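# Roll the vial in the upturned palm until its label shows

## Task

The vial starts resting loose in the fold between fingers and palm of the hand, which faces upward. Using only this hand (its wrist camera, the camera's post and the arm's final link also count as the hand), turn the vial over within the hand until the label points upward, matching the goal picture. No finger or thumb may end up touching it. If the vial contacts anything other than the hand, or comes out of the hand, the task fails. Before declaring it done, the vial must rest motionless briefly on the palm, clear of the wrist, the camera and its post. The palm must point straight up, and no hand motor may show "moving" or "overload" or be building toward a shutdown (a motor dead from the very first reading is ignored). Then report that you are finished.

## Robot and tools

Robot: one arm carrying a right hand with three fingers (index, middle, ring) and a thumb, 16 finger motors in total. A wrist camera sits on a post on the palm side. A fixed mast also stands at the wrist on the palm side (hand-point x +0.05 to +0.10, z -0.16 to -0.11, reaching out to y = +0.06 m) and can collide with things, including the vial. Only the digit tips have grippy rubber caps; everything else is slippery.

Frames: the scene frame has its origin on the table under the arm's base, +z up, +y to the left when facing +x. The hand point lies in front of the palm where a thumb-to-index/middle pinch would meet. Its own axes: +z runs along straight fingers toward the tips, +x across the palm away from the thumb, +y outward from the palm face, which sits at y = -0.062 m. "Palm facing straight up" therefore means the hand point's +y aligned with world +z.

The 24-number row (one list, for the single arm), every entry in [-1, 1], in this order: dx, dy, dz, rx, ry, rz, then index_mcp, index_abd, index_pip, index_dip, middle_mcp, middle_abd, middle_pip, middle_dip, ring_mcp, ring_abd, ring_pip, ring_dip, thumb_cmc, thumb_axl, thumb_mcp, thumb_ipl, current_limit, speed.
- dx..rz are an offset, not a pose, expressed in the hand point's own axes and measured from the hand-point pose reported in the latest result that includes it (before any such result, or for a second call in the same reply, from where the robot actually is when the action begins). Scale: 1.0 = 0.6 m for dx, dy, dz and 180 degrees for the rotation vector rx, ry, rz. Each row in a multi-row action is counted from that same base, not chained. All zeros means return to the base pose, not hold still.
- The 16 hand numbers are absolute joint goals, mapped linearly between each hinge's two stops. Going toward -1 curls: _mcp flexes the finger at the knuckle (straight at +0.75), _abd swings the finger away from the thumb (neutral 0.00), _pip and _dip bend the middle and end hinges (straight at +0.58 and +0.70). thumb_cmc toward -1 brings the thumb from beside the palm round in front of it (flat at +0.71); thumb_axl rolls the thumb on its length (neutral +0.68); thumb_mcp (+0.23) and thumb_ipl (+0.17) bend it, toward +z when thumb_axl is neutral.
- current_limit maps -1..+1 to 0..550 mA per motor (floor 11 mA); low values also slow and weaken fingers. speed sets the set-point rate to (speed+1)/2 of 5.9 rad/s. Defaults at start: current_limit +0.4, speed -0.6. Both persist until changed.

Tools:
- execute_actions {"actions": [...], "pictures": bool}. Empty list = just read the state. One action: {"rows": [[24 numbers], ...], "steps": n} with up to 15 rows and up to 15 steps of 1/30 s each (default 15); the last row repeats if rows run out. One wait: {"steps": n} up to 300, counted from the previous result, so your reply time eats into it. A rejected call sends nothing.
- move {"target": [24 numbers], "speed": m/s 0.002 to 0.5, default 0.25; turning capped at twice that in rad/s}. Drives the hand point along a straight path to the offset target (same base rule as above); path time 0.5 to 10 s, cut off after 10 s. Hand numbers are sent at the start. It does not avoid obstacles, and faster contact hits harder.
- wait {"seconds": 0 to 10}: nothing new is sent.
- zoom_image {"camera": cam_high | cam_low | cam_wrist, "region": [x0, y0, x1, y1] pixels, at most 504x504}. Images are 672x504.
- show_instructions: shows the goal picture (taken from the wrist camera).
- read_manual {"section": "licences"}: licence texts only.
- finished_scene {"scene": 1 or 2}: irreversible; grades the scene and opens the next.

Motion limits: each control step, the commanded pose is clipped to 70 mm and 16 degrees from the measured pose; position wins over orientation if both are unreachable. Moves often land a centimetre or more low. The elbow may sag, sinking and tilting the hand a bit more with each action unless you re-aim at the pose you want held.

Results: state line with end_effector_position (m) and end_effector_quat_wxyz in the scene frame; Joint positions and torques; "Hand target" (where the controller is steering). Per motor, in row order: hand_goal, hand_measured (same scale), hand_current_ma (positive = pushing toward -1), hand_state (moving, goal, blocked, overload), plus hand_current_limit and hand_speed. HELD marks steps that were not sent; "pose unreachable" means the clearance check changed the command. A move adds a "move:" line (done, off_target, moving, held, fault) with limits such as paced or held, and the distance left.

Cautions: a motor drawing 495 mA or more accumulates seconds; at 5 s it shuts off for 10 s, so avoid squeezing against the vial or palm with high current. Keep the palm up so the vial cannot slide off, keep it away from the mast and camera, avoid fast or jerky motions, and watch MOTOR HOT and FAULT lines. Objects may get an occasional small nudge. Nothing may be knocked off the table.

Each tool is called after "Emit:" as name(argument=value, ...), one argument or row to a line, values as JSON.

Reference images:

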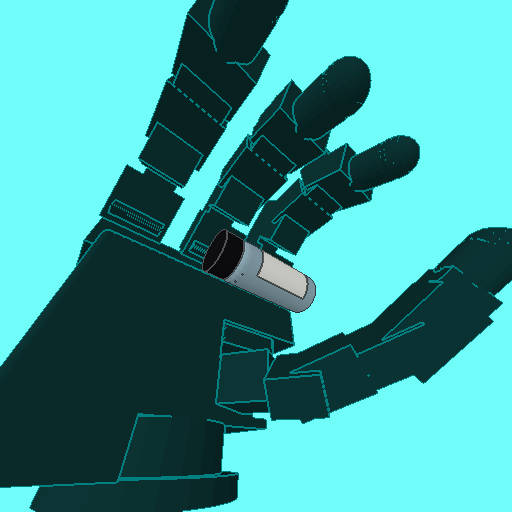

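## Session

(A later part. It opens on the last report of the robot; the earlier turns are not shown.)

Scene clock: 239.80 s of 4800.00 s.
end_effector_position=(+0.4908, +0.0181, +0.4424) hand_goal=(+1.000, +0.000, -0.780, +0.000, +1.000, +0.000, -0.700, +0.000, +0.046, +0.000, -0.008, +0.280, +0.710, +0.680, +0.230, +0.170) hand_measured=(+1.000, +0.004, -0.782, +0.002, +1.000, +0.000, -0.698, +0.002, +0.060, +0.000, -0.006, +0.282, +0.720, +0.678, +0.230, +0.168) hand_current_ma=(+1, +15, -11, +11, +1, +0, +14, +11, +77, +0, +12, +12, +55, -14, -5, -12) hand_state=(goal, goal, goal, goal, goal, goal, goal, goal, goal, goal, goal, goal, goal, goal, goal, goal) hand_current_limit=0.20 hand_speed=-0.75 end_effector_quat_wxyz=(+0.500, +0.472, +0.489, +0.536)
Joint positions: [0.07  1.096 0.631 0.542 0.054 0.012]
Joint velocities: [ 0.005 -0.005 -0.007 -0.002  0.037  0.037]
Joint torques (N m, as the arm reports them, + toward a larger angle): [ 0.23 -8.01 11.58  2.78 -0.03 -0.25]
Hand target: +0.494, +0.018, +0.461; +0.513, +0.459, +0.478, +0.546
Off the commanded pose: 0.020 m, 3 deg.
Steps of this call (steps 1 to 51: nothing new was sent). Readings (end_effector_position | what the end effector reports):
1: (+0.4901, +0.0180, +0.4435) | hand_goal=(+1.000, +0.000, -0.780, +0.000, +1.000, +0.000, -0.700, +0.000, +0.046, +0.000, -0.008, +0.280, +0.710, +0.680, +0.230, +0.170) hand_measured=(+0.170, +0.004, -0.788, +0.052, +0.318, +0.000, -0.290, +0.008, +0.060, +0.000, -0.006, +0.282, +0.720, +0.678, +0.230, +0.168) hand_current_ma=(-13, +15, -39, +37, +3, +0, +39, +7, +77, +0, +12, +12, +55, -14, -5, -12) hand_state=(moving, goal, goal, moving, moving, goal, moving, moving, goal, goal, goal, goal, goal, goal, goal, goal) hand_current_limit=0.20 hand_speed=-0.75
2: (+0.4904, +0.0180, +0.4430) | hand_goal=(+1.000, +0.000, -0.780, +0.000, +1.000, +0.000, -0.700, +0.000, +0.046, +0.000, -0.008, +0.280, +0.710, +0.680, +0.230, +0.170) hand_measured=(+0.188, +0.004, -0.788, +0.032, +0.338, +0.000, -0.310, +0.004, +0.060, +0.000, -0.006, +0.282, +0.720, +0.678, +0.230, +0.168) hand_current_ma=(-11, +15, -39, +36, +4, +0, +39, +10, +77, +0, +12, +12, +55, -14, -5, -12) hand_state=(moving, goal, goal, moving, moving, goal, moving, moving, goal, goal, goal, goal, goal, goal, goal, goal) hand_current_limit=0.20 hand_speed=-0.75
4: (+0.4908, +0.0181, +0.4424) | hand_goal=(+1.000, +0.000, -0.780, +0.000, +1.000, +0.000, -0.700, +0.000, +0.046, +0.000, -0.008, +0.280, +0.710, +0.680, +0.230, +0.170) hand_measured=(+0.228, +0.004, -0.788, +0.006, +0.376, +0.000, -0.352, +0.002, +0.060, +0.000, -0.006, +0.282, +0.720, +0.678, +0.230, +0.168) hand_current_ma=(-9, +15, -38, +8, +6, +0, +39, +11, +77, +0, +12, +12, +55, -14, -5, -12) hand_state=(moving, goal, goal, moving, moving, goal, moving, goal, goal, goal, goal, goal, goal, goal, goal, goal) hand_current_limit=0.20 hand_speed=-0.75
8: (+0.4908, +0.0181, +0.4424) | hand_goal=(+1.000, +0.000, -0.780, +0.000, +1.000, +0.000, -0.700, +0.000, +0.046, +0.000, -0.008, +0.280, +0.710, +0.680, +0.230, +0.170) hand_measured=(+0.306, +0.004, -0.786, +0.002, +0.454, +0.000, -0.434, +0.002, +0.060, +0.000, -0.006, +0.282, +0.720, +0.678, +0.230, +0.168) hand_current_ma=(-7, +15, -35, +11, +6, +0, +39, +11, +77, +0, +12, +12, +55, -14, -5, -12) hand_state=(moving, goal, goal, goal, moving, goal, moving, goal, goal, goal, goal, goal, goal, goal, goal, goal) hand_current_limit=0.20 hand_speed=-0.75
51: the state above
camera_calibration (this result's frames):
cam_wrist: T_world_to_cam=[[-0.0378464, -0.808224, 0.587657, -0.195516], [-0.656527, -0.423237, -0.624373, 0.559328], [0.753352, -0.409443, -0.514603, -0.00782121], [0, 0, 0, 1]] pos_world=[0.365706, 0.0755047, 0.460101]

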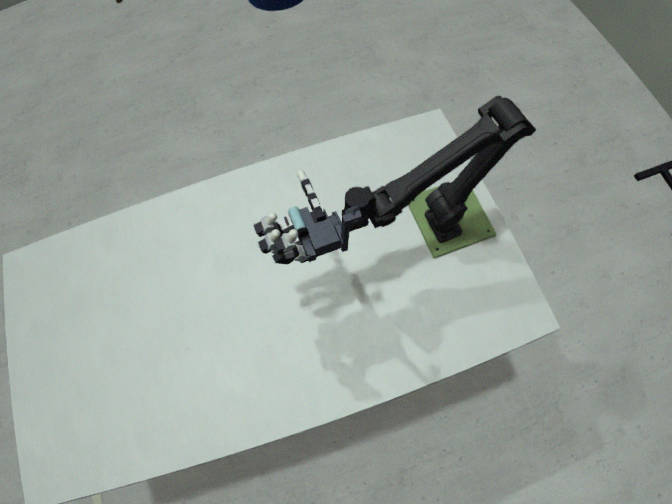

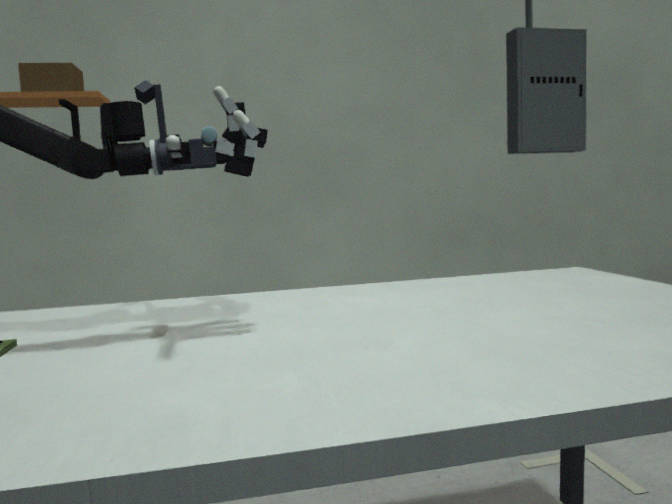

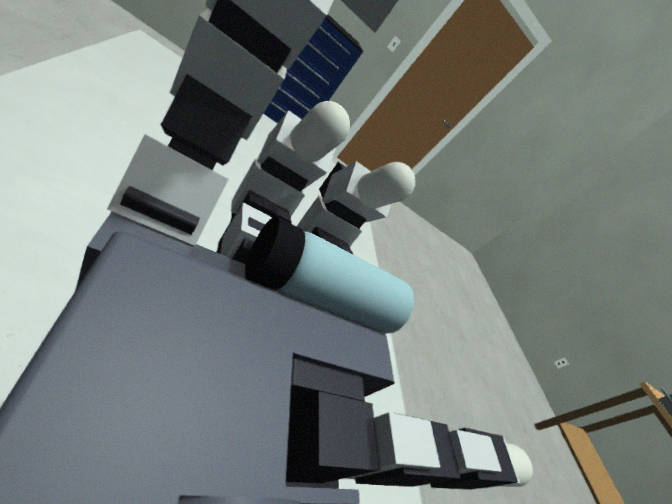

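Emit:
execute_actions(
  actions=[
    {"rows":[
[0,0.032,0.008,-0.0153,0,0, 0.046,0,-0.4,-0.58, 1,0,-0.7,0.0, 0.046,0,-0.008,0.28, 0.71,0.68,0.23,0.17, 0.4,-0.5]
],"steps":15},
  ],
  pictures=false,
)

Emit:
execute_actions(
  actions=[
    {"steps":14},
  ],
  pictures=false,
)

Emit:
execute_actions(
  actions=[
    {"rows":[
[0,0.032,0.008,-0.0153,0,0, 0.046,0,-1,-0.58, 1,0,-0.7,0.0, 0.046,0,-0.008,0.28, 0.71,0.68,0.23,0.17, 0.2,-0.7]
],"steps":13},
  ],
  pictures=false,
)

Emit:
execute_actions(
  actions=[
    {"rows":[
[0,0.032,0.008,-0.0153,0,0, 0.046,0,-1,-0.25, 1,0,-0.7,0.0, 0.046,0,-0.008,0.28, 0.71,0.68,0.23,0.17, 0.2,-0.7]
],"steps":15},
  ],
)

Emit:
zoom_image(
  camera="cam_low",
  region=[170, 80, 270, 180],
)

Scene clock: 258.07 s of 4800.00 s.
end_effector_position=(+0.4908, +0.0181, +0.4424) hand_goal=(+0.046, +0.000, -0.400, -0.580, +1.000, +0.000, -0.700, +0.000, +0.046, +0.000, -0.008, +0.280, +0.710, +0.680, +0.230, +0.170) hand_measured=(+0.656, +0.004, -0.402, -0.522, +1.000, +0.000, -0.698, +0.002, +0.060, +0.000, -0.006, +0.282, +0.720, +0.678, +0.230, +0.168) hand_current_ma=(+151, +15, -12, +62, +1, +0, +14, +11, +77, +0, +12, +12, +55, -14, -5, -12) hand_state=(moving, goal, goal, moving, goal, goal, goal, goal, goal, goal, goal, goal, goal, goal, goal, goal) hand_current_limit=0.40 hand_speed=-0.50 end_effector_quat_wxyz=(+0.500, +0.472, +0.489, +0.536)
Joint positions: [0.07  1.096 0.631 0.542 0.054 0.012]
Joint velocities: [-0.005 -0.005 -0.007 -0.002  0.022 -0.007]
Joint torques (N m, as the arm reports them, + toward a larger angle): [ 0.14 -8.14 11.45  2.8   0.02 -0.2 ]
Hand target: +0.493, +0.018, +0.462; +0.512, +0.460, +0.476, +0.548
Off the commanded pose: 0.020 m, 3 deg.
Steps of this call (steps 1 to 90: nothing new was sent; then 14.77 s passed at rest; steps 91 to 105: all 15 steps of this action). Readings (end_effector_position | what the end effector reports):
91: (+0.4908, +0.0181, +0.4424) | hand_goal=(+0.046, +0.000, -0.400, -0.580, +1.000, +0.000, -0.700, +0.000, +0.046, +0.000, -0.008, +0.280, +0.710, +0.680, +0.230, +0.170) hand_measured=(+1.000, +0.004, -0.782, +0.002, +1.000, +0.000, -0.698, +0.002, +0.060, +0.000, -0.006, +0.282, +0.720, +0.678, +0.230, +0.168) hand_current_ma=(+1, +15, -11, +11, +1, +0, +14, +11, +77, +0, +12, +12, +55, -14, -5, -12) hand_state=(moving, goal, moving, moving, goal, goal, goal, goal, goal, goal, goal, goal, goal, goal, goal, goal) hand_current_limit=0.40 hand_speed=-0.50
92: (+0.4908, +0.0181, +0.4424) | hand_goal=(+0.046, +0.000, -0.400, -0.580, +1.000, +0.000, -0.700, +0.000, +0.046, +0.000, -0.008, +0.280, +0.710, +0.680, +0.230, +0.170) hand_measured=(+0.996, +0.004, -0.774, -0.006, +1.000, +0.000, -0.698, +0.002, +0.060, +0.000, -0.006, +0.282, +0.720, +0.678, +0.230, +0.168) hand_current_ma=(+166, +15, -73, +74, +1, +0, +14, +11, +77, +0, +12, +12, +55, -14, -5, -12) hand_state=(moving, goal, moving, moving, goal, goal, goal, goal, goal, goal, goal, goal, goal, goal, goal, goal) hand_current_limit=0.40 hand_speed=-0.50
94: (+0.4908, +0.0181, +0.4424) | hand_goal=(+0.046, +0.000, -0.400, -0.580, +1.000, +0.000, -0.700, +0.000, +0.046, +0.000, -0.008, +0.280, +0.710, +0.680, +0.230, +0.170) hand_measured=(+0.950, +0.004, -0.706, -0.074, +1.000, +0.000, -0.698, +0.002, +0.060, +0.000, -0.006, +0.282, +0.720, +0.678, +0.230, +0.168) hand_current_ma=(+148, +15, -63, +65, +1, +0, +14, +11, +77, +0, +12, +12, +55, -14, -5, -12) hand_state=(moving, goal, moving, moving, goal, goal, goal, goal, goal, goal, goal, goal, goal, goal, goal, goal) hand_current_limit=0.40 hand_speed=-0.50
98: (+0.4908, +0.0181, +0.4424) | hand_goal=(+0.046, +0.000, -0.400, -0.580, +1.000, +0.000, -0.700, +0.000, +0.046, +0.000, -0.008, +0.280, +0.710, +0.680, +0.230, +0.170) hand_measured=(+0.844, +0.004, -0.542, -0.236, +1.000, +0.000, -0.698, +0.002, +0.060, +0.000, -0.006, +0.282, +0.720, +0.678, +0.230, +0.168) hand_current_ma=(+153, +15, -61, +63, +1, +0, +14, +11, +77, +0, +12, +12, +55, -14, -5, -12) hand_state=(moving, goal, moving, moving, goal, goal, goal, goal, goal, goal, goal, goal, goal, goal, goal, goal) hand_current_limit=0.40 hand_speed=-0.50
105: the state above

Scene clock: 258.53 s of 4800.00 s.
end_effector_position=(+0.4908, +0.0181, +0.4424) hand_goal=(+0.046, +0.000, -0.400, -0.580, +1.000, +0.000, -0.700, +0.000, +0.046, +0.000, -0.008, +0.280, +0.710, +0.680, +0.230, +0.170) hand_measured=(+0.262, +0.004, -0.402, -0.578, +1.000, +0.000, -0.698, +0.002, +0.060, +0.000, -0.006, +0.282, +0.720, +0.678, +0.230, +0.168) hand_current_ma=(+127, +15, -12, +11, +1, +0, +14, +11, +77, +0, +12, +12, +55, -14, -5, -12) hand_state=(moving, goal, goal, goal, goal, goal, goal, goal, goal, goal, goal, goal, goal, goal, goal, goal) hand_current_limit=0.40 hand_speed=-0.50 end_effector_quat_wxyz=(+0.500, +0.472, +0.489, +0.536)
Joint positions: [0.07  1.096 0.631 0.542 0.054 0.012]
Joint velocities: [-0.005 -0.005 -0.012 -0.002  0.095 -0.037]
Joint torques (N m, as the arm reports them, + toward a larger angle): [ 0.23 -8.43 11.46  2.75  0.01 -0.18]
Hand target: +0.493, +0.018, +0.462; +0.512, +0.460, +0.476, +0.548
Off the commanded pose: 0.020 m, 3 deg.
Steps of this call (steps 1 to 14: nothing new was sent). Readings (end_effector_position | what the end effector reports):
1: (+0.4908, +0.0181, +0.4424) | hand_goal=(+0.046, +0.000, -0.400, -0.580, +1.000, +0.000, -0.700, +0.000, +0.046, +0.000, -0.008, +0.280, +0.710, +0.680, +0.230, +0.170) hand_measured=(+0.630, +0.004, -0.402, -0.556, +1.000, +0.000, -0.698, +0.002, +0.060, +0.000, -0.006, +0.282, +0.720, +0.678, +0.230, +0.168) hand_current_ma=(+151, +15, -12, +14, +1, +0, +14, +11, +77, +0, +12, +12, +55, -14, -5, -12) hand_state=(moving, goal, goal, moving, goal, goal, goal, goal, goal, goal, goal, goal, goal, goal, goal, goal) hand_current_limit=0.40 hand_speed=-0.50
2: (+0.4908, +0.0181, +0.4424) | hand_goal=(+0.046, +0.000, -0.400, -0.580, +1.000, +0.000, -0.700, +0.000, +0.046, +0.000, -0.008, +0.280, +0.710, +0.680, +0.230, +0.170) hand_measured=(+0.602, +0.004, -0.402, -0.570, +1.000, +0.000, -0.698, +0.002, +0.060, +0.000, -0.006, +0.282, +0.720, +0.678, +0.230, +0.168) hand_current_ma=(+149, +15, -12, +5, +1, +0, +14, +11, +77, +0, +12, +12, +55, -14, -5, -12) hand_state=(moving, goal, goal, moving, goal, goal, goal, goal, goal, goal, goal, goal, goal, goal, goal, goal) hand_current_limit=0.40 hand_speed=-0.50
4: (+0.4908, +0.0181, +0.4424) | hand_goal=(+0.046, +0.000, -0.400, -0.580, +1.000, +0.000, -0.700, +0.000, +0.046, +0.000, -0.008, +0.280, +0.710, +0.680, +0.230, +0.170) hand_measured=(+0.548, +0.004, -0.402, -0.578, +1.000, +0.000, -0.698, +0.002, +0.060, +0.000, -0.006, +0.282, +0.720, +0.678, +0.230, +0.168) hand_current_ma=(+146, +15, -12, +10, +1, +0, +14, +11, +77, +0, +12, +12, +55, -14, -5, -12) hand_state=(moving, goal, goal, moving, goal, goal, goal, goal, goal, goal, goal, goal, goal, goal, goal, goal) hand_current_limit=0.40 hand_speed=-0.50
8: (+0.4908, +0.0181, +0.4424) | hand_goal=(+0.046, +0.000, -0.400, -0.580, +1.000, +0.000, -0.700, +0.000, +0.046, +0.000, -0.008, +0.280, +0.710, +0.680, +0.230, +0.170) hand_measured=(+0.436, +0.004, -0.402, -0.578, +1.000, +0.000, -0.698, +0.002, +0.060, +0.000, -0.006, +0.282, +0.720, +0.678, +0.230, +0.168) hand_current_ma=(+140, +15, -12, +11, +1, +0, +14, +11, +77, +0, +12, +12, +55, -14, -5, -12) hand_state=(moving, goal, goal, goal, goal, goal, goal, goal, goal, goal, goal, goal, goal, goal, goal, goal) hand_current_limit=0.40 hand_speed=-0.50
14: the state above

Scene clock: 258.97 s of 4800.00 s.
end_effector_position=(+0.4908, +0.0181, +0.4424) hand_goal=(+0.046, +0.000, -1.000, -0.580, +1.000, +0.000, -0.700, +0.000, +0.046, +0.000, -0.008, +0.280, +0.710, +0.680, +0.230, +0.170) hand_measured=(+0.060, +0.002, -0.594, -0.570, +1.000, +0.000, -0.698, +0.002, +0.060, +0.000, -0.006, +0.282, +0.720, +0.678, +0.230, +0.168) hand_current_ma=(+93, +11, +330, +56, +1, +0, +14, +11, +77, +0, +12, +12, +55, -14, -5, -12) hand_state=(moving, goal, moving, moving, goal, goal, goal, goal, goal, goal, goal, goal, goal, goal, goal, goal) hand_current_limit=0.20 hand_speed=-0.70 end_effector_quat_wxyz=(+0.500, +0.472, +0.489, +0.536)
Joint positions: [0.07  1.096 0.631 0.542 0.054 0.012]
Joint velocities: [-0.015 -0.005 -0.002  0.012 -0.022 -0.007]
Joint torques (N m, as the arm reports them, + toward a larger angle): [ 0.12 -8.58 11.51  2.77  0.   -0.22]
Hand target: +0.493, +0.018, +0.462; +0.512, +0.460, +0.476, +0.548
Off the commanded pose: 0.020 m, 3 deg.
Steps of this call (steps 1 to 13: all 13 steps of this action). Readings (end_effector_position | what the end effector reports):
1: (+0.4908, +0.0181, +0.4424) | hand_goal=(+0.046, +0.000, -1.000, -0.580, +1.000, +0.000, -0.700, +0.000, +0.046, +0.000, -0.008, +0.280, +0.710, +0.680, +0.230, +0.170) hand_measured=(+0.234, +0.004, -0.402, -0.578, +1.000, +0.000, -0.698, +0.002, +0.060, +0.000, -0.006, +0.282, +0.720, +0.678, +0.230, +0.168) hand_current_ma=(+124, +15, -12, +11, +1, +0, +14, +11, +77, +0, +12, +12, +55, -14, -5, -12) hand_state=(moving, goal, moving, goal, goal, goal, goal, goal, goal, goal, goal, goal, goal, goal, goal, goal) hand_current_limit=0.20 hand_speed=-0.70
2: (+0.4908, +0.0181, +0.4424) | hand_goal=(+0.046, +0.000, -1.000, -0.580, +1.000, +0.000, -0.700, +0.000, +0.046, +0.000, -0.008, +0.280, +0.710, +0.680, +0.230, +0.170) hand_measured=(+0.204, +0.004, -0.406, -0.578, +1.000, +0.000, -0.698, +0.002, +0.060, +0.000, -0.006, +0.282, +0.720, +0.678, +0.230, +0.168) hand_current_ma=(+105, +15, +42, +11, +1, +0, +14, +11, +77, +0, +12, +12, +55, -14, -5, -12) hand_state=(moving, goal, moving, goal, goal, goal, goal, goal, goal, goal, goal, goal, goal, goal, goal, goal) hand_current_limit=0.20 hand_speed=-0.70
4: (+0.4908, +0.0181, +0.4424) | hand_goal=(+0.046, +0.000, -1.000, -0.580, +1.000, +0.000, -0.700, +0.000, +0.046, +0.000, -0.008, +0.280, +0.710, +0.680, +0.230, +0.170) hand_measured=(+0.158, +0.004, -0.446, -0.578, +1.000, +0.000, -0.698, +0.002, +0.060, +0.000, -0.006, +0.282, +0.720, +0.678, +0.230, +0.168) hand_current_ma=(+106, +15, +38, +11, +1, +0, +14, +11, +77, +0, +12, +12, +55, -14, -5, -12) hand_state=(moving, goal, moving, goal, goal, goal, goal, goal, goal, goal, goal, goal, goal, goal, goal, goal) hand_current_limit=0.20 hand_speed=-0.70
8: (+0.4908, +0.0181, +0.4424) | hand_goal=(+0.046, +0.000, -1.000, -0.580, +1.000, +0.000, -0.700, +0.000, +0.046, +0.000, -0.008, +0.280, +0.710, +0.680, +0.230, +0.170) hand_measured=(+0.066, +0.004, -0.544, -0.578, +1.000, +0.000, -0.698, +0.002, +0.060, +0.000, -0.006, +0.282, +0.720, +0.678, +0.230, +0.168) hand_current_ma=(+50, +15, +33, +11, +1, +0, +14, +11, +77, +0, +12, +12, +55, -14, -5, -12) hand_state=(moving, goal, moving, goal, goal, goal, goal, goal, goal, goal, goal, goal, goal, goal, goal, goal) hand_current_limit=0.20 hand_speed=-0.70
13: the state above

Scene clock: 259.47 s of 4800.00 s.
end_effector_position=(+0.4908, +0.0181, +0.4424) hand_goal=(+0.046, +0.000, -1.000, -0.250, +1.000, +0.000, -0.700, +0.000, +0.046, +0.000, -0.008, +0.280, +0.710, +0.680, +0.230, +0.170) hand_measured=(+0.062, +0.002, -0.806, -0.264, +1.000, +0.000, -0.698, +0.002, +0.060, +0.000, -0.006, +0.282, +0.720, +0.678, +0.230, +0.168) hand_current_ma=(+94, +11, +223, +22, +1, +0, +14, +11, +77, +0, +12, +12, +55, -14, -5, -12) hand_state=(goal, goal, moving, moving, goal, goal, goal, goal, goal, goal, goal, goal, goal, goal, goal, goal) hand_current_limit=0.20 hand_speed=-0.70 end_effector_quat_wxyz=(+0.500, +0.472, +0.489, +0.536)
Joint positions: [0.07  1.096 0.631 0.542 0.054 0.012]
Joint velocities: [-0.024 -0.005  0.002 -0.027 -0.051  0.007]
Joint torques (N m, as the arm reports them, + toward a larger angle): [ 0.17 -8.81 11.55  2.85 -0.02 -0.19]
Hand target: +0.493, +0.018, +0.462; +0.512, +0.460, +0.476, +0.548
Off the commanded pose: 0.020 m, 3 deg.
Steps of this call (steps 1 to 15: all 15 steps of this action). Readings (end_effector_position | what the end effector reports):
1: (+0.4908, +0.0181, +0.4424) | hand_goal=(+0.046, +0.000, -1.000, -0.250, +1.000, +0.000, -0.700, +0.000, +0.046, +0.000, -0.008, +0.280, +0.710, +0.680, +0.230, +0.170) hand_measured=(+0.060, +0.002, -0.594, -0.570, +1.000, +0.000, -0.698, +0.002, +0.060, +0.000, -0.006, +0.282, +0.720, +0.678, +0.230, +0.168) hand_current_ma=(+93, +11, +330, +56, +1, +0, +14, +11, +77, +0, +12, +12, +55, -14, -5, -12) hand_state=(goal, goal, blocked, moving, goal, goal, goal, goal, goal, goal, goal, goal, goal, goal, goal, goal) hand_current_limit=0.20 hand_speed=-0.70
2: (+0.4908, +0.0181, +0.4424) | hand_goal=(+0.046, +0.000, -1.000, -0.250, +1.000, +0.000, -0.700, +0.000, +0.046, +0.000, -0.008, +0.280, +0.710, +0.680, +0.230, +0.170) hand_measured=(+0.062, +0.002, -0.596, -0.564, +1.000, +0.000, -0.698, +0.002, +0.060, +0.000, -0.006, +0.282, +0.720, +0.678, +0.230, +0.168) hand_current_ma=(+102, +11, +293, -4, +1, +0, +14, +11, +77, +0, +12, +12, +55, -14, -5, -12) hand_state=(moving, goal, moving, moving, goal, goal, goal, goal, goal, goal, goal, goal, goal, goal, goal, goal) hand_current_limit=0.20 hand_speed=-0.70
4: (+0.4908, +0.0181, +0.4424) | hand_goal=(+0.046, +0.000, -1.000, -0.250, +1.000, +0.000, -0.700, +0.000, +0.046, +0.000, -0.008, +0.280, +0.710, +0.680, +0.230, +0.170) hand_measured=(+0.062, +0.002, -0.616, -0.530, +1.000, +0.000, -0.698, +0.002, +0.060, +0.000, -0.006, +0.282, +0.720, +0.678, +0.230, +0.168) hand_current_ma=(+94, +11, +201, -17, +1, +0, +14, +11, +77, +0, +12, +12, +55, -14, -5, -12) hand_state=(goal, goal, moving, moving, goal, goal, goal, goal, goal, goal, goal, goal, goal, goal, goal, goal) hand_current_limit=0.20 hand_speed=-0.70
8: (+0.4908, +0.0181, +0.4424) | hand_goal=(+0.046, +0.000, -1.000, -0.250, +1.000, +0.000, -0.700, +0.000, +0.046, +0.000, -0.008, +0.280, +0.710, +0.680, +0.230, +0.170) hand_measured=(+0.062, +0.002, -0.682, -0.434, +1.000, +0.000, -0.698, +0.002, +0.060, +0.000, -0.006, +0.282, +0.720, +0.678, +0.230, +0.168) hand_current_ma=(+94, +11, +201, -10, +1, +0, +14, +11, +77, +0, +12, +12, +55, -14, -5, -12) hand_state=(goal, goal, moving, moving, goal, goal, goal, goal, goal, goal, goal, goal, goal, goal, goal, goal) hand_current_limit=0.20 hand_speed=-0.70
15: the state above
camera_calibration (this result's frames):
cam_wrist: T_world_to_cam=[[-0.0378464, -0.808224, 0.587657, -0.195516], [-0.656527, -0.423237, -0.624373, 0.559328], [0.753352, -0.409443, -0.514603, -0.00782121], [0, 0, 0, 1]] pos_world=[0.365706, 0.0755047, 0.460101]

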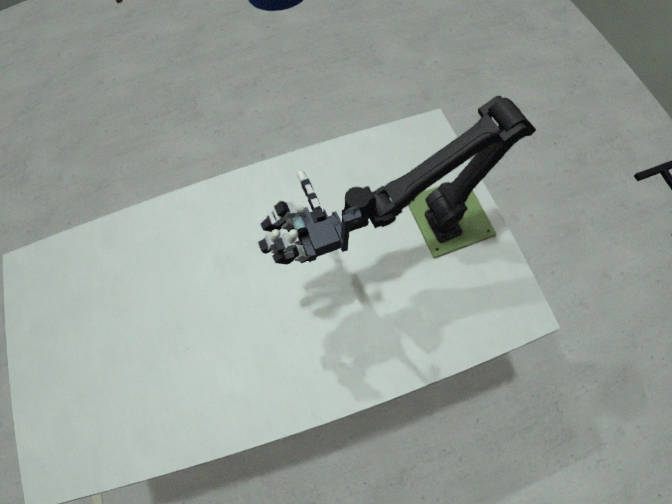

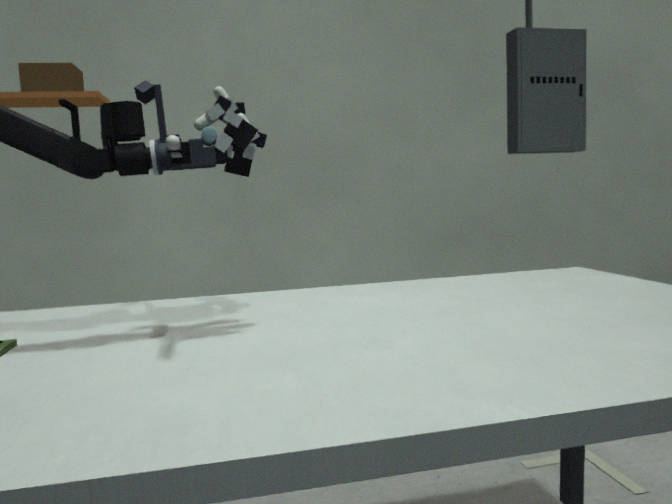

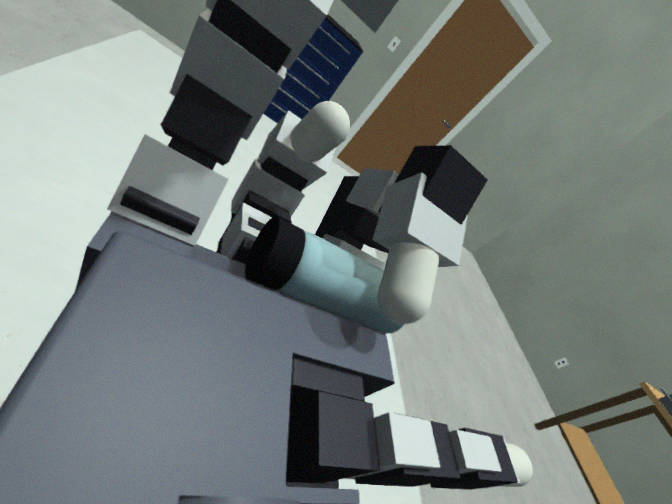

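Region (170, 80, 270, 180) of cam_low's 672x504 image, scaled by 5.040, with more detail than that image has.

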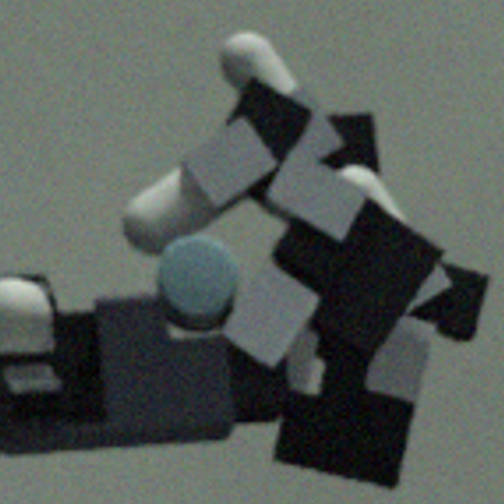

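Stayed in the crease. Continue the stroke.

Emit:
execute_actions(
  actions=[
    {"rows":[
[0,0.032,0.008,-0.0153,0,0, 0.046,0,-1,0.05, 1,0,-0.7,0.0, 0.046,0,-0.008,0.28, 0.71,0.68,0.23,0.17, 0.2,-0.7]
],"steps":15},
  ],
)

Emit:
zoom_image(
  camera="cam_high",
  region=[260, 180, 340, 260],
)

Scene clock: 264.00 s of 4800.00 s.
end_effector_position=(+0.4908, +0.0181, +0.4424) hand_goal=(+0.046, +0.000, -1.000, +0.050, +1.000, +0.000, -0.700, +0.000, +0.046, +0.000, -0.008, +0.280, +0.710, +0.680, +0.230, +0.170) hand_measured=(+0.058, +0.002, -0.994, +0.044, +1.000, +0.000, -0.698, +0.002, +0.060, +0.000, -0.006, +0.282, +0.720, +0.678, +0.230, +0.168) hand_current_ma=(+66, +11, +12, -9, +1, +0, +14, +11, +77, +0, +12, +12, +55, -14, -5, -12) hand_state=(moving, goal, moving, moving, goal, goal, goal, goal, goal, goal, goal, goal, goal, goal, goal, goal) hand_current_limit=0.20 hand_speed=-0.70 end_effector_quat_wxyz=(+0.500, +0.472, +0.489, +0.536)
Joint positions: [0.07  1.096 0.631 0.542 0.054 0.012]
Joint velocities: [-0.015 -0.005  0.012  0.002  0.007  0.037]
Joint torques (N m, as the arm reports them, + toward a larger angle): [ 0.19 -8.46 11.5   2.71  0.03 -0.22]
Hand target: +0.493, +0.018, +0.462; +0.512, +0.460, +0.476, +0.548
Off the commanded pose: 0.020 m, 3 deg.
Steps of this call (steps 1 to 90: nothing new was sent; then 1.03 s passed at rest; steps 91 to 105: all 15 steps of this action). Readings (end_effector_position | what the end effector reports):
91: (+0.4908, +0.0181, +0.4424) | hand_goal=(+0.046, +0.000, -1.000, +0.050, +1.000, +0.000, -0.700, +0.000, +0.046, +0.000, -0.008, +0.280, +0.710, +0.680, +0.230, +0.170) hand_measured=(+0.062, +0.002, -0.828, -0.236, +1.000, +0.000, -0.698, +0.002, +0.060, +0.000, -0.006, +0.282, +0.720, +0.678, +0.230, +0.168) hand_current_ma=(+94, +11, +330, +66, +1, +0, +14, +11, +77, +0, +12, +12, +55, -14, -5, -12) hand_state=(goal, goal, blocked, moving, goal, goal, goal, goal, goal, goal, goal, goal, goal, goal, goal, goal) hand_current_limit=0.20 hand_speed=-0.70
92: (+0.4908, +0.0181, +0.4424) | hand_goal=(+0.046, +0.000, -1.000, +0.050, +1.000, +0.000, -0.700, +0.000, +0.046, +0.000, -0.008, +0.280, +0.710, +0.680, +0.230, +0.170) hand_measured=(+0.062, +0.002, -0.830, -0.232, +1.000, +0.000, -0.698, +0.002, +0.060, +0.000, -0.006, +0.282, +0.720, +0.678, +0.230, +0.168) hand_current_ma=(+94, +11, +272, +14, +1, +0, +14, +11, +77, +0, +12, +12, +55, -14, -5, -12) hand_state=(goal, goal, moving, moving, goal, goal, goal, goal, goal, goal, goal, goal, goal, goal, goal, goal) hand_current_limit=0.20 hand_speed=-0.70
94: (+0.4908, +0.0181, +0.4424) | hand_goal=(+0.046, +0.000, -1.000, +0.050, +1.000, +0.000, -0.700, +0.000, +0.046, +0.000, -0.008, +0.280, +0.710, +0.680, +0.230, +0.170) hand_measured=(+0.062, +0.002, -0.854, -0.196, +1.000, +0.000, -0.698, +0.002, +0.060, +0.000, -0.006, +0.282, +0.720, +0.678, +0.230, +0.168) hand_current_ma=(+94, +11, +202, -6, +1, +0, +14, +11, +77, +0, +12, +12, +55, -14, -5, -12) hand_state=(goal, goal, moving, moving, goal, goal, goal, goal, goal, goal, goal, goal, goal, goal, goal, goal) hand_current_limit=0.20 hand_speed=-0.70
98: (+0.4908, +0.0181, +0.4424) | hand_goal=(+0.046, +0.000, -1.000, +0.050, +1.000, +0.000, -0.700, +0.000, +0.046, +0.000, -0.008, +0.280, +0.710, +0.680, +0.230, +0.170) hand_measured=(+0.062, +0.002, -0.914, -0.102, +1.000, +0.000, -0.698, +0.002, +0.060, +0.000, -0.006, +0.282, +0.720, +0.678, +0.230, +0.168) hand_current_ma=(+94, +11, +219, -6, +1, +0, +14, +11, +77, +0, +12, +12, +55, -14, -5, -12) hand_state=(goal, goal, moving, moving, goal, goal, goal, goal, goal, goal, goal, goal, goal, goal, goal, goal) hand_current_limit=0.20 hand_speed=-0.70
105: the state above
camera_calibration (this result's frames):
cam_wrist: T_world_to_cam=[[-0.0378464, -0.808224, 0.587657, -0.195516], [-0.656527, -0.423237, -0.624373, 0.559328], [0.753352, -0.409443, -0.514603, -0.00782121], [0, 0, 0, 1]] pos_world=[0.365706, 0.0755047, 0.460101]

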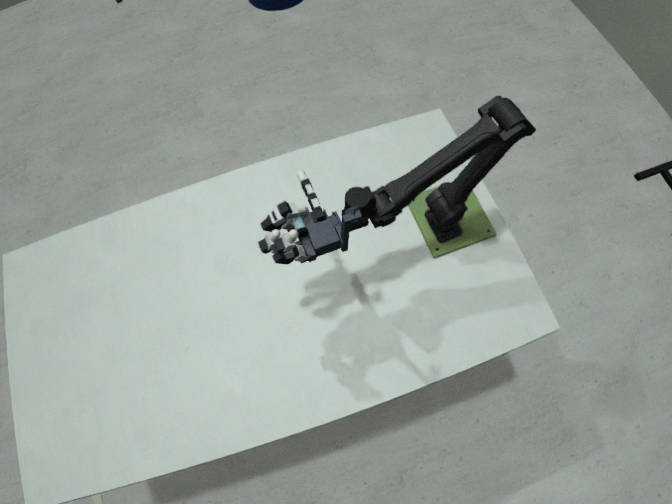

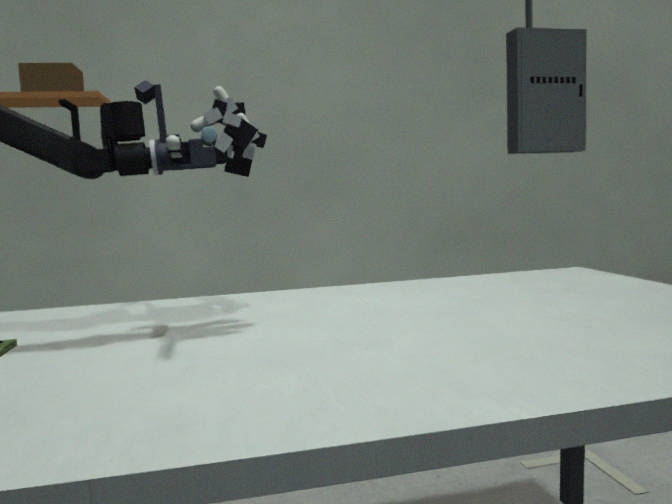

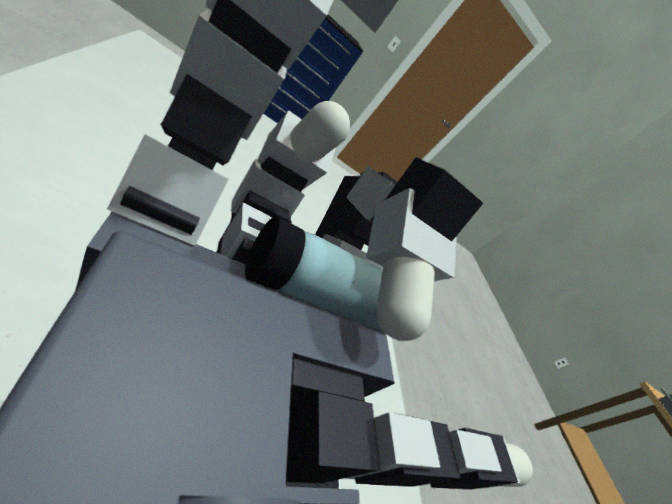

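Region (260, 180, 340, 260) of cam_high's 672x504 image, scaled by 6.300, with more detail than that image has.

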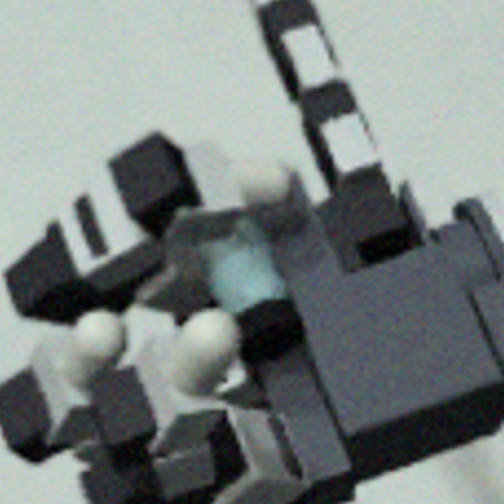

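Emit:
execute_actions(
  actions=[],
)

Scene clock: 282.37 s of 4800.00 s.
end_effector_position=(+0.4908, +0.0181, +0.4424) hand_goal=(+0.046, +0.000, -1.000, +0.050, +1.000, +0.000, -0.700, +0.000, +0.046, +0.000, -0.008, +0.280, +0.710, +0.680, +0.230, +0.170) hand_measured=(+0.058, +0.002, -0.996, +0.048, +1.000, +0.000, -0.698, +0.002, +0.060, +0.000, -0.006, +0.282, +0.720, +0.678, +0.230, +0.168) hand_current_ma=(+71, +11, +21, -11, +1, +0, +14, +11, +77, +0, +12, +12, +55, -14, -5, -12) hand_state=(goal, goal, goal, goal, goal, goal, goal, goal, goal, goal, goal, goal, goal, goal, goal, goal) hand_current_limit=0.20 hand_speed=-0.70 end_effector_quat_wxyz=(+0.500, +0.472, +0.489, +0.536)
Joint positions: [0.07  1.096 0.631 0.542 0.054 0.012]
Joint velocities: [-0.005 -0.005 -0.017 -0.002  0.022  0.037]
Joint torques (N m, as the arm reports them, + toward a larger angle): [ 0.38 -8.22 11.43  2.7   0.02 -0.23]
Hand target: +0.493, +0.018, +0.462; +0.512, +0.460, +0.476, +0.548
Off the commanded pose: 0.020 m, 3 deg.
Steps of this call (steps 1 to 90: nothing new was sent; then 15.37 s passed at rest). Readings (end_effector_position | what the end effector reports):
1: (+0.4908, +0.0181, +0.4424) | hand_goal=(+0.046, +0.000, -1.000, +0.050, +1.000, +0.000, -0.700, +0.000, +0.046, +0.000, -0.008, +0.280, +0.710, +0.680, +0.230, +0.170) hand_measured=(+0.058, +0.002, -0.996, +0.046, +1.000, +0.000, -0.698, +0.002, +0.060, +0.000, -0.006, +0.282, +0.720, +0.678, +0.230, +0.168) hand_current_ma=(+71, +11, +18, -10, +1, +0, +14, +11, +77, +0, +12, +12, +55, -14, -5, -12) hand_state=(goal, goal, moving, moving, goal, goal, goal, goal, goal, goal, goal, goal, goal, goal, goal, goal) hand_current_limit=0.20 hand_speed=-0.70
2: (+0.4908, +0.0181, +0.4424) | hand_goal=(+0.046, +0.000, -1.000, +0.050, +1.000, +0.000, -0.700, +0.000, +0.046, +0.000, -0.008, +0.280, +0.710, +0.680, +0.230, +0.170) hand_measured=(+0.058, +0.002, -0.996, +0.048, +1.000, +0.000, -0.698, +0.002, +0.060, +0.000, -0.006, +0.282, +0.720, +0.678, +0.230, +0.168) hand_current_ma=(+71, +11, +20, -11, +1, +0, +14, +11, +77, +0, +12, +12, +55, -14, -5, -12) hand_state=(goal, goal, goal, moving, goal, goal, goal, goal, goal, goal, goal, goal, goal, goal, goal, goal) hand_current_limit=0.20 hand_speed=-0.70
4: (+0.4908, +0.0181, +0.4424) | hand_goal=(+0.046, +0.000, -1.000, +0.050, +1.000, +0.000, -0.700, +0.000, +0.046, +0.000, -0.008, +0.280, +0.710, +0.680, +0.230, +0.170) hand_measured=(+0.058, +0.002, -0.996, +0.048, +1.000, +0.000, -0.698, +0.002, +0.060, +0.000, -0.006, +0.282, +0.720, +0.678, +0.230, +0.168) hand_current_ma=(+71, +11, +21, -11, +1, +0, +14, +11, +77, +0, +12, +12, +55, -14, -5, -12) hand_state=(goal, goal, goal, goal, goal, goal, goal, goal, goal, goal, goal, goal, goal, goal, goal, goal) hand_current_limit=0.20 hand_speed=-0.70
8: (+0.4908, +0.0181, +0.4424) | hand_goal=(+0.046, +0.000, -1.000, +0.050, +1.000, +0.000, -0.700, +0.000, +0.046, +0.000, -0.008, +0.280, +0.710, +0.680, +0.230, +0.170) hand_measured=(+0.058, +0.002, -0.996, +0.048, +1.000, +0.000, -0.698, +0.002, +0.060, +0.000, -0.006, +0.282, +0.720, +0.678, +0.230, +0.168) hand_current_ma=(+71, +11, +21, -11, +1, +0, +14, +11, +77, +0, +12, +12, +55, -14, -5, -12) hand_state=(goal, goal, goal, goal, goal, goal, goal, goal, goal, goal, goal, goal, goal, goal, goal, goal) hand_current_limit=0.20 hand_speed=-0.70
90: the state above
camera_calibration (this result's frames):
cam_wrist: T_world_to_cam=[[-0.0378464, -0.808224, 0.587657, -0.195516], [-0.656527, -0.423237, -0.624373, 0.559328], [0.753352, -0.409443, -0.514603, -0.00782121], [0, 0, 0, 1]] pos_world=[0.365706, 0.0755047, 0.460101]

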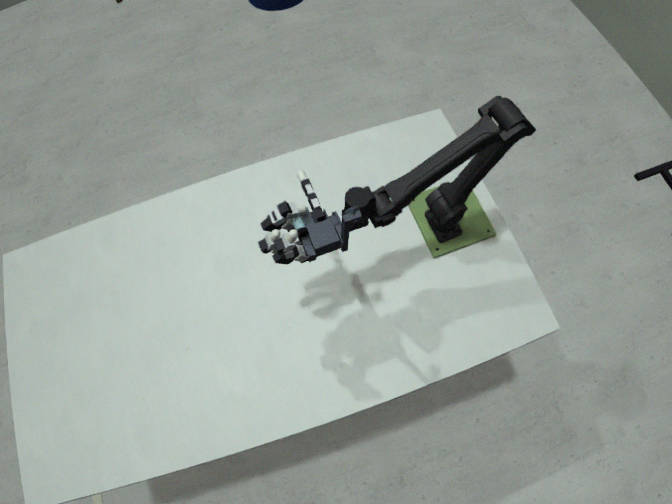

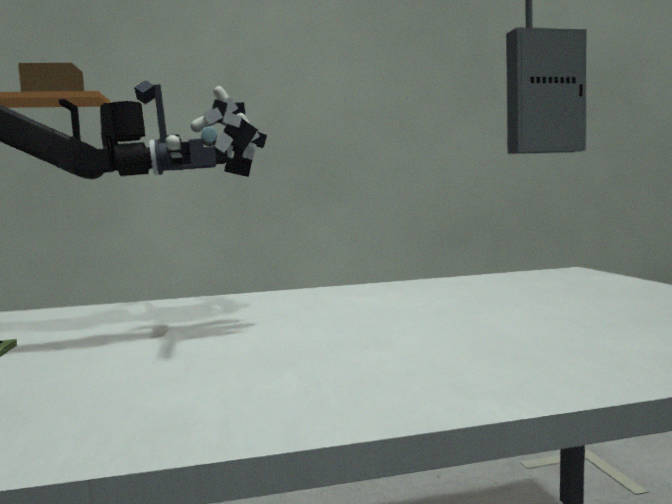

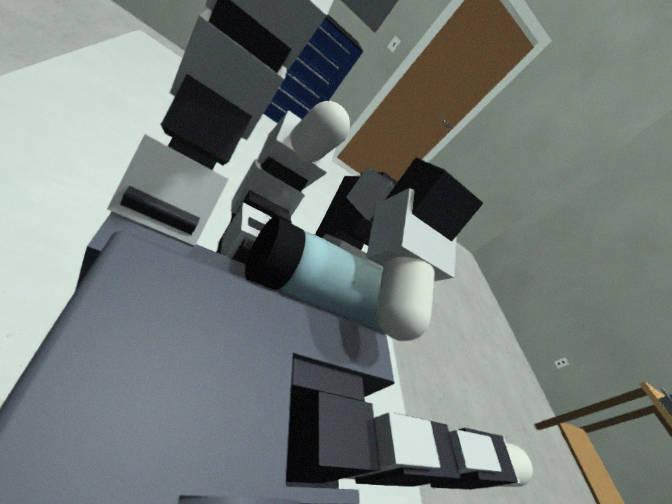

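Emit:
zoom_image(
  camera="cam_high",
  region=[260, 180, 340, 260],
)

Emit:
move(
  target=[0,0.032,0.008,-0.0153,0,0, 0.046,0,-0.3,0.05, 1,0,-0.7,0, 0.046,0,-0.008,0.28, 0.71,0.68,0.23,0.17, 0.2,-0.3],
)

Emit:
move(
  target=[0,0.032,0.008,-0.0153,0,0, 0.046,0,-0.3,-0.66, 1,0,-0.7,0, 0.046,0,-0.008,0.28, 0.71,0.68,0.23,0.17, 0.2,-0.3],
)

Region (260, 180, 340, 260) of cam_high's 672x504 image, scaled by 6.300, with more detail than that image has.

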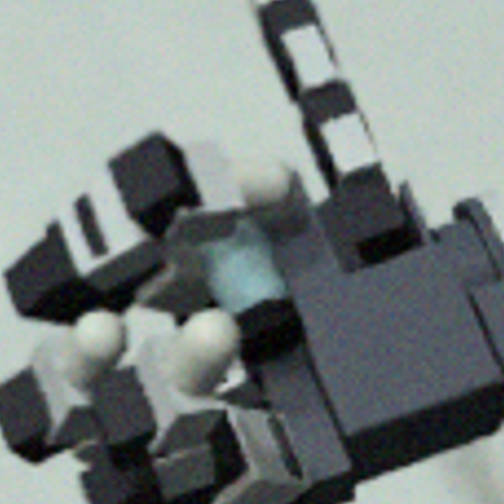

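Scene clock: 295.17 s of 4800.00 s.
end_effector_position=(+0.4908, +0.0181, +0.4424) hand_goal=(+0.046, +0.000, -0.300, +0.050, +1.000, +0.000, -0.700, +0.000, +0.046, +0.000, -0.008, +0.280, +0.710, +0.680, +0.230, +0.170) hand_measured=(+0.054, +0.002, -0.306, +0.048, +1.000, +0.000, -0.698, +0.002, +0.060, +0.000, -0.006, +0.282, +0.720, +0.678, +0.230, +0.168) hand_current_ma=(+52, +11, -28, -11, +1, +0, +14, +11, +77, +0, +12, +12, +55, -14, -5, -12) hand_state=(goal, goal, goal, goal, goal, goal, goal, goal, goal, goal, goal, goal, goal, goal, goal, goal) hand_current_limit=0.20 hand_speed=-0.30 end_effector_quat_wxyz=(+0.500, +0.472, +0.489, +0.536)
Joint positions: [0.07  1.096 0.631 0.542 0.054 0.012]
Joint velocities: [-0.015 -0.005 -0.017 -0.027 -0.022 -0.007]
Joint torques (N m, as the arm reports them, + toward a larger angle): [ 0.12 -8.74 11.45  2.77  0.02 -0.21]
Hand target: +0.493, +0.018, +0.462; +0.512, +0.460, +0.476, +0.548
Off the commanded pose: 0.020 m, 3 deg.
After step 90, 8.87 s passed at rest.
move: off_target
camera_calibration (this result's frames):
cam_wrist: T_world_to_cam=[[-0.0378464, -0.808224, 0.587657, -0.195516], [-0.656527, -0.423237, -0.624373, 0.559328], [0.753352, -0.409443, -0.514603, -0.00782121], [0, 0, 0, 1]] pos_world=[0.365706, 0.0755047, 0.460101]

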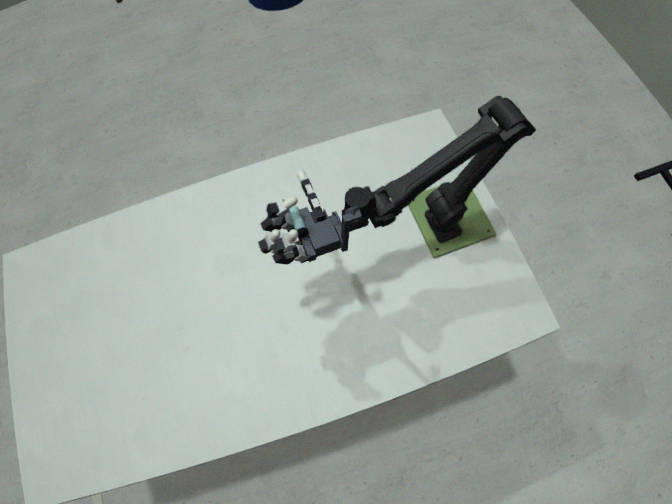

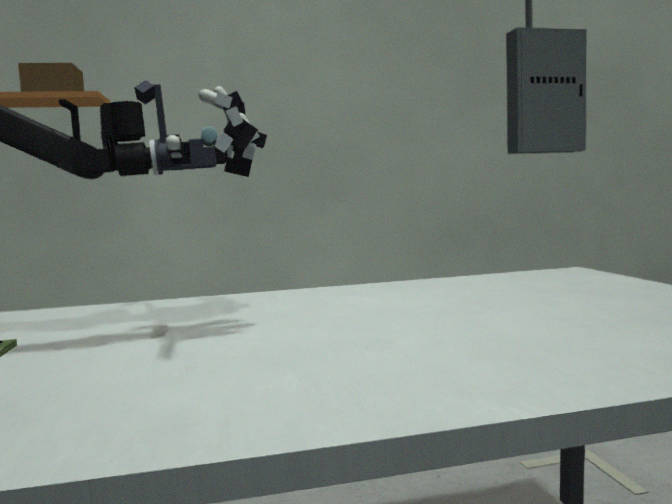

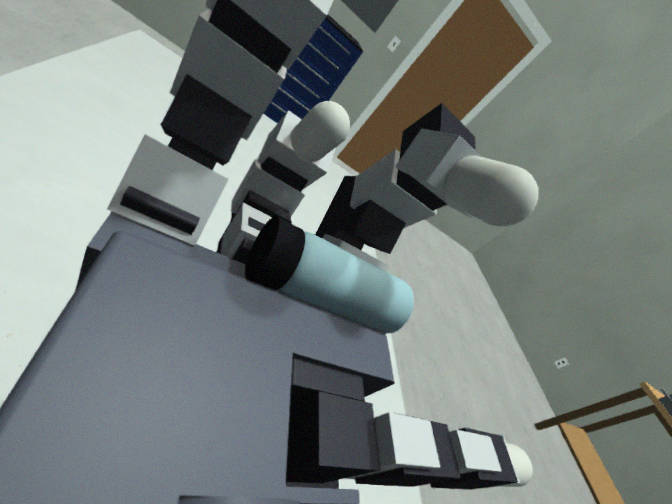

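Scene clock: 296.07 s of 4800.00 s.
end_effector_position=(+0.4908, +0.0181, +0.4424) hand_goal=(+0.046, +0.000, -0.300, -0.660, +1.000, +0.000, -0.700, +0.000, +0.046, +0.000, -0.008, +0.280, +0.710, +0.680, +0.230, +0.170) hand_measured=(+0.054, +0.002, -0.306, -0.658, +1.000, +0.000, -0.698, +0.002, +0.060, +0.000, -0.006, +0.282, +0.720, +0.678, +0.230, +0.168) hand_current_ma=(+52, +11, -28, +11, +1, +0, +14, +11, +77, +0, +12, +12, +55, -14, -5, -12) hand_state=(goal, goal, goal, goal, goal, goal, goal, goal, goal, goal, goal, goal, goal, goal, goal, goal) hand_current_limit=0.20 hand_speed=-0.30 end_effector_quat_wxyz=(+0.500, +0.472, +0.489, +0.536)
Joint positions: [0.07  1.096 0.631 0.542 0.054 0.012]
Joint velocities: [-0.015  0.005  0.007 -0.007  0.022  0.022]
Joint torques (N m, as the arm reports them, + toward a larger angle): [ 0.24 -8.62 11.5   2.67 -0.01 -0.23]
Hand target: +0.493, +0.018, +0.462; +0.512, +0.460, +0.476, +0.548
Off the commanded pose: 0.020 m, 3 deg.
move: off_target
camera_calibration (this result's frames):
cam_wrist: T_world_to_cam=[[-0.0378464, -0.808224, 0.587657, -0.195516], [-0.656527, -0.423237, -0.624373, 0.559328], [0.753352, -0.409443, -0.514603, -0.00782121], [0, 0, 0, 1]] pos_world=[0.365706, 0.0755047, 0.460101]

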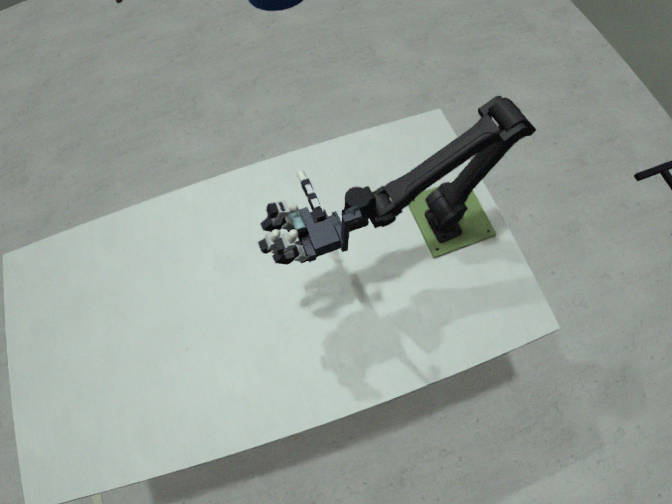

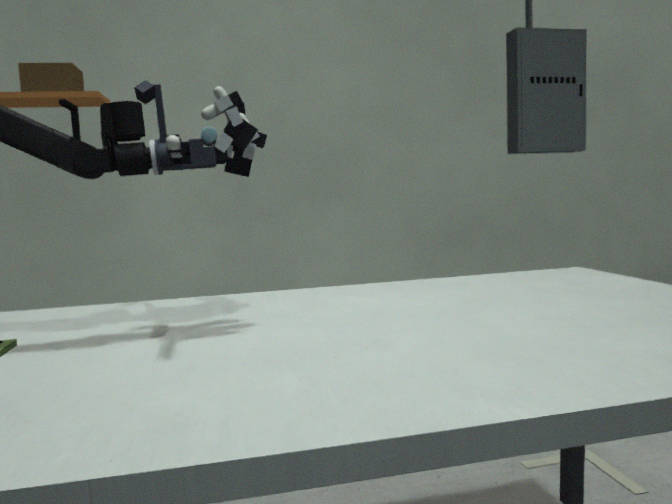

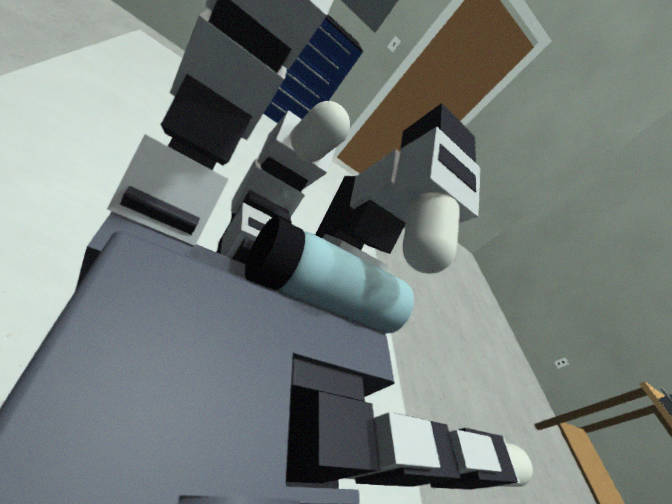

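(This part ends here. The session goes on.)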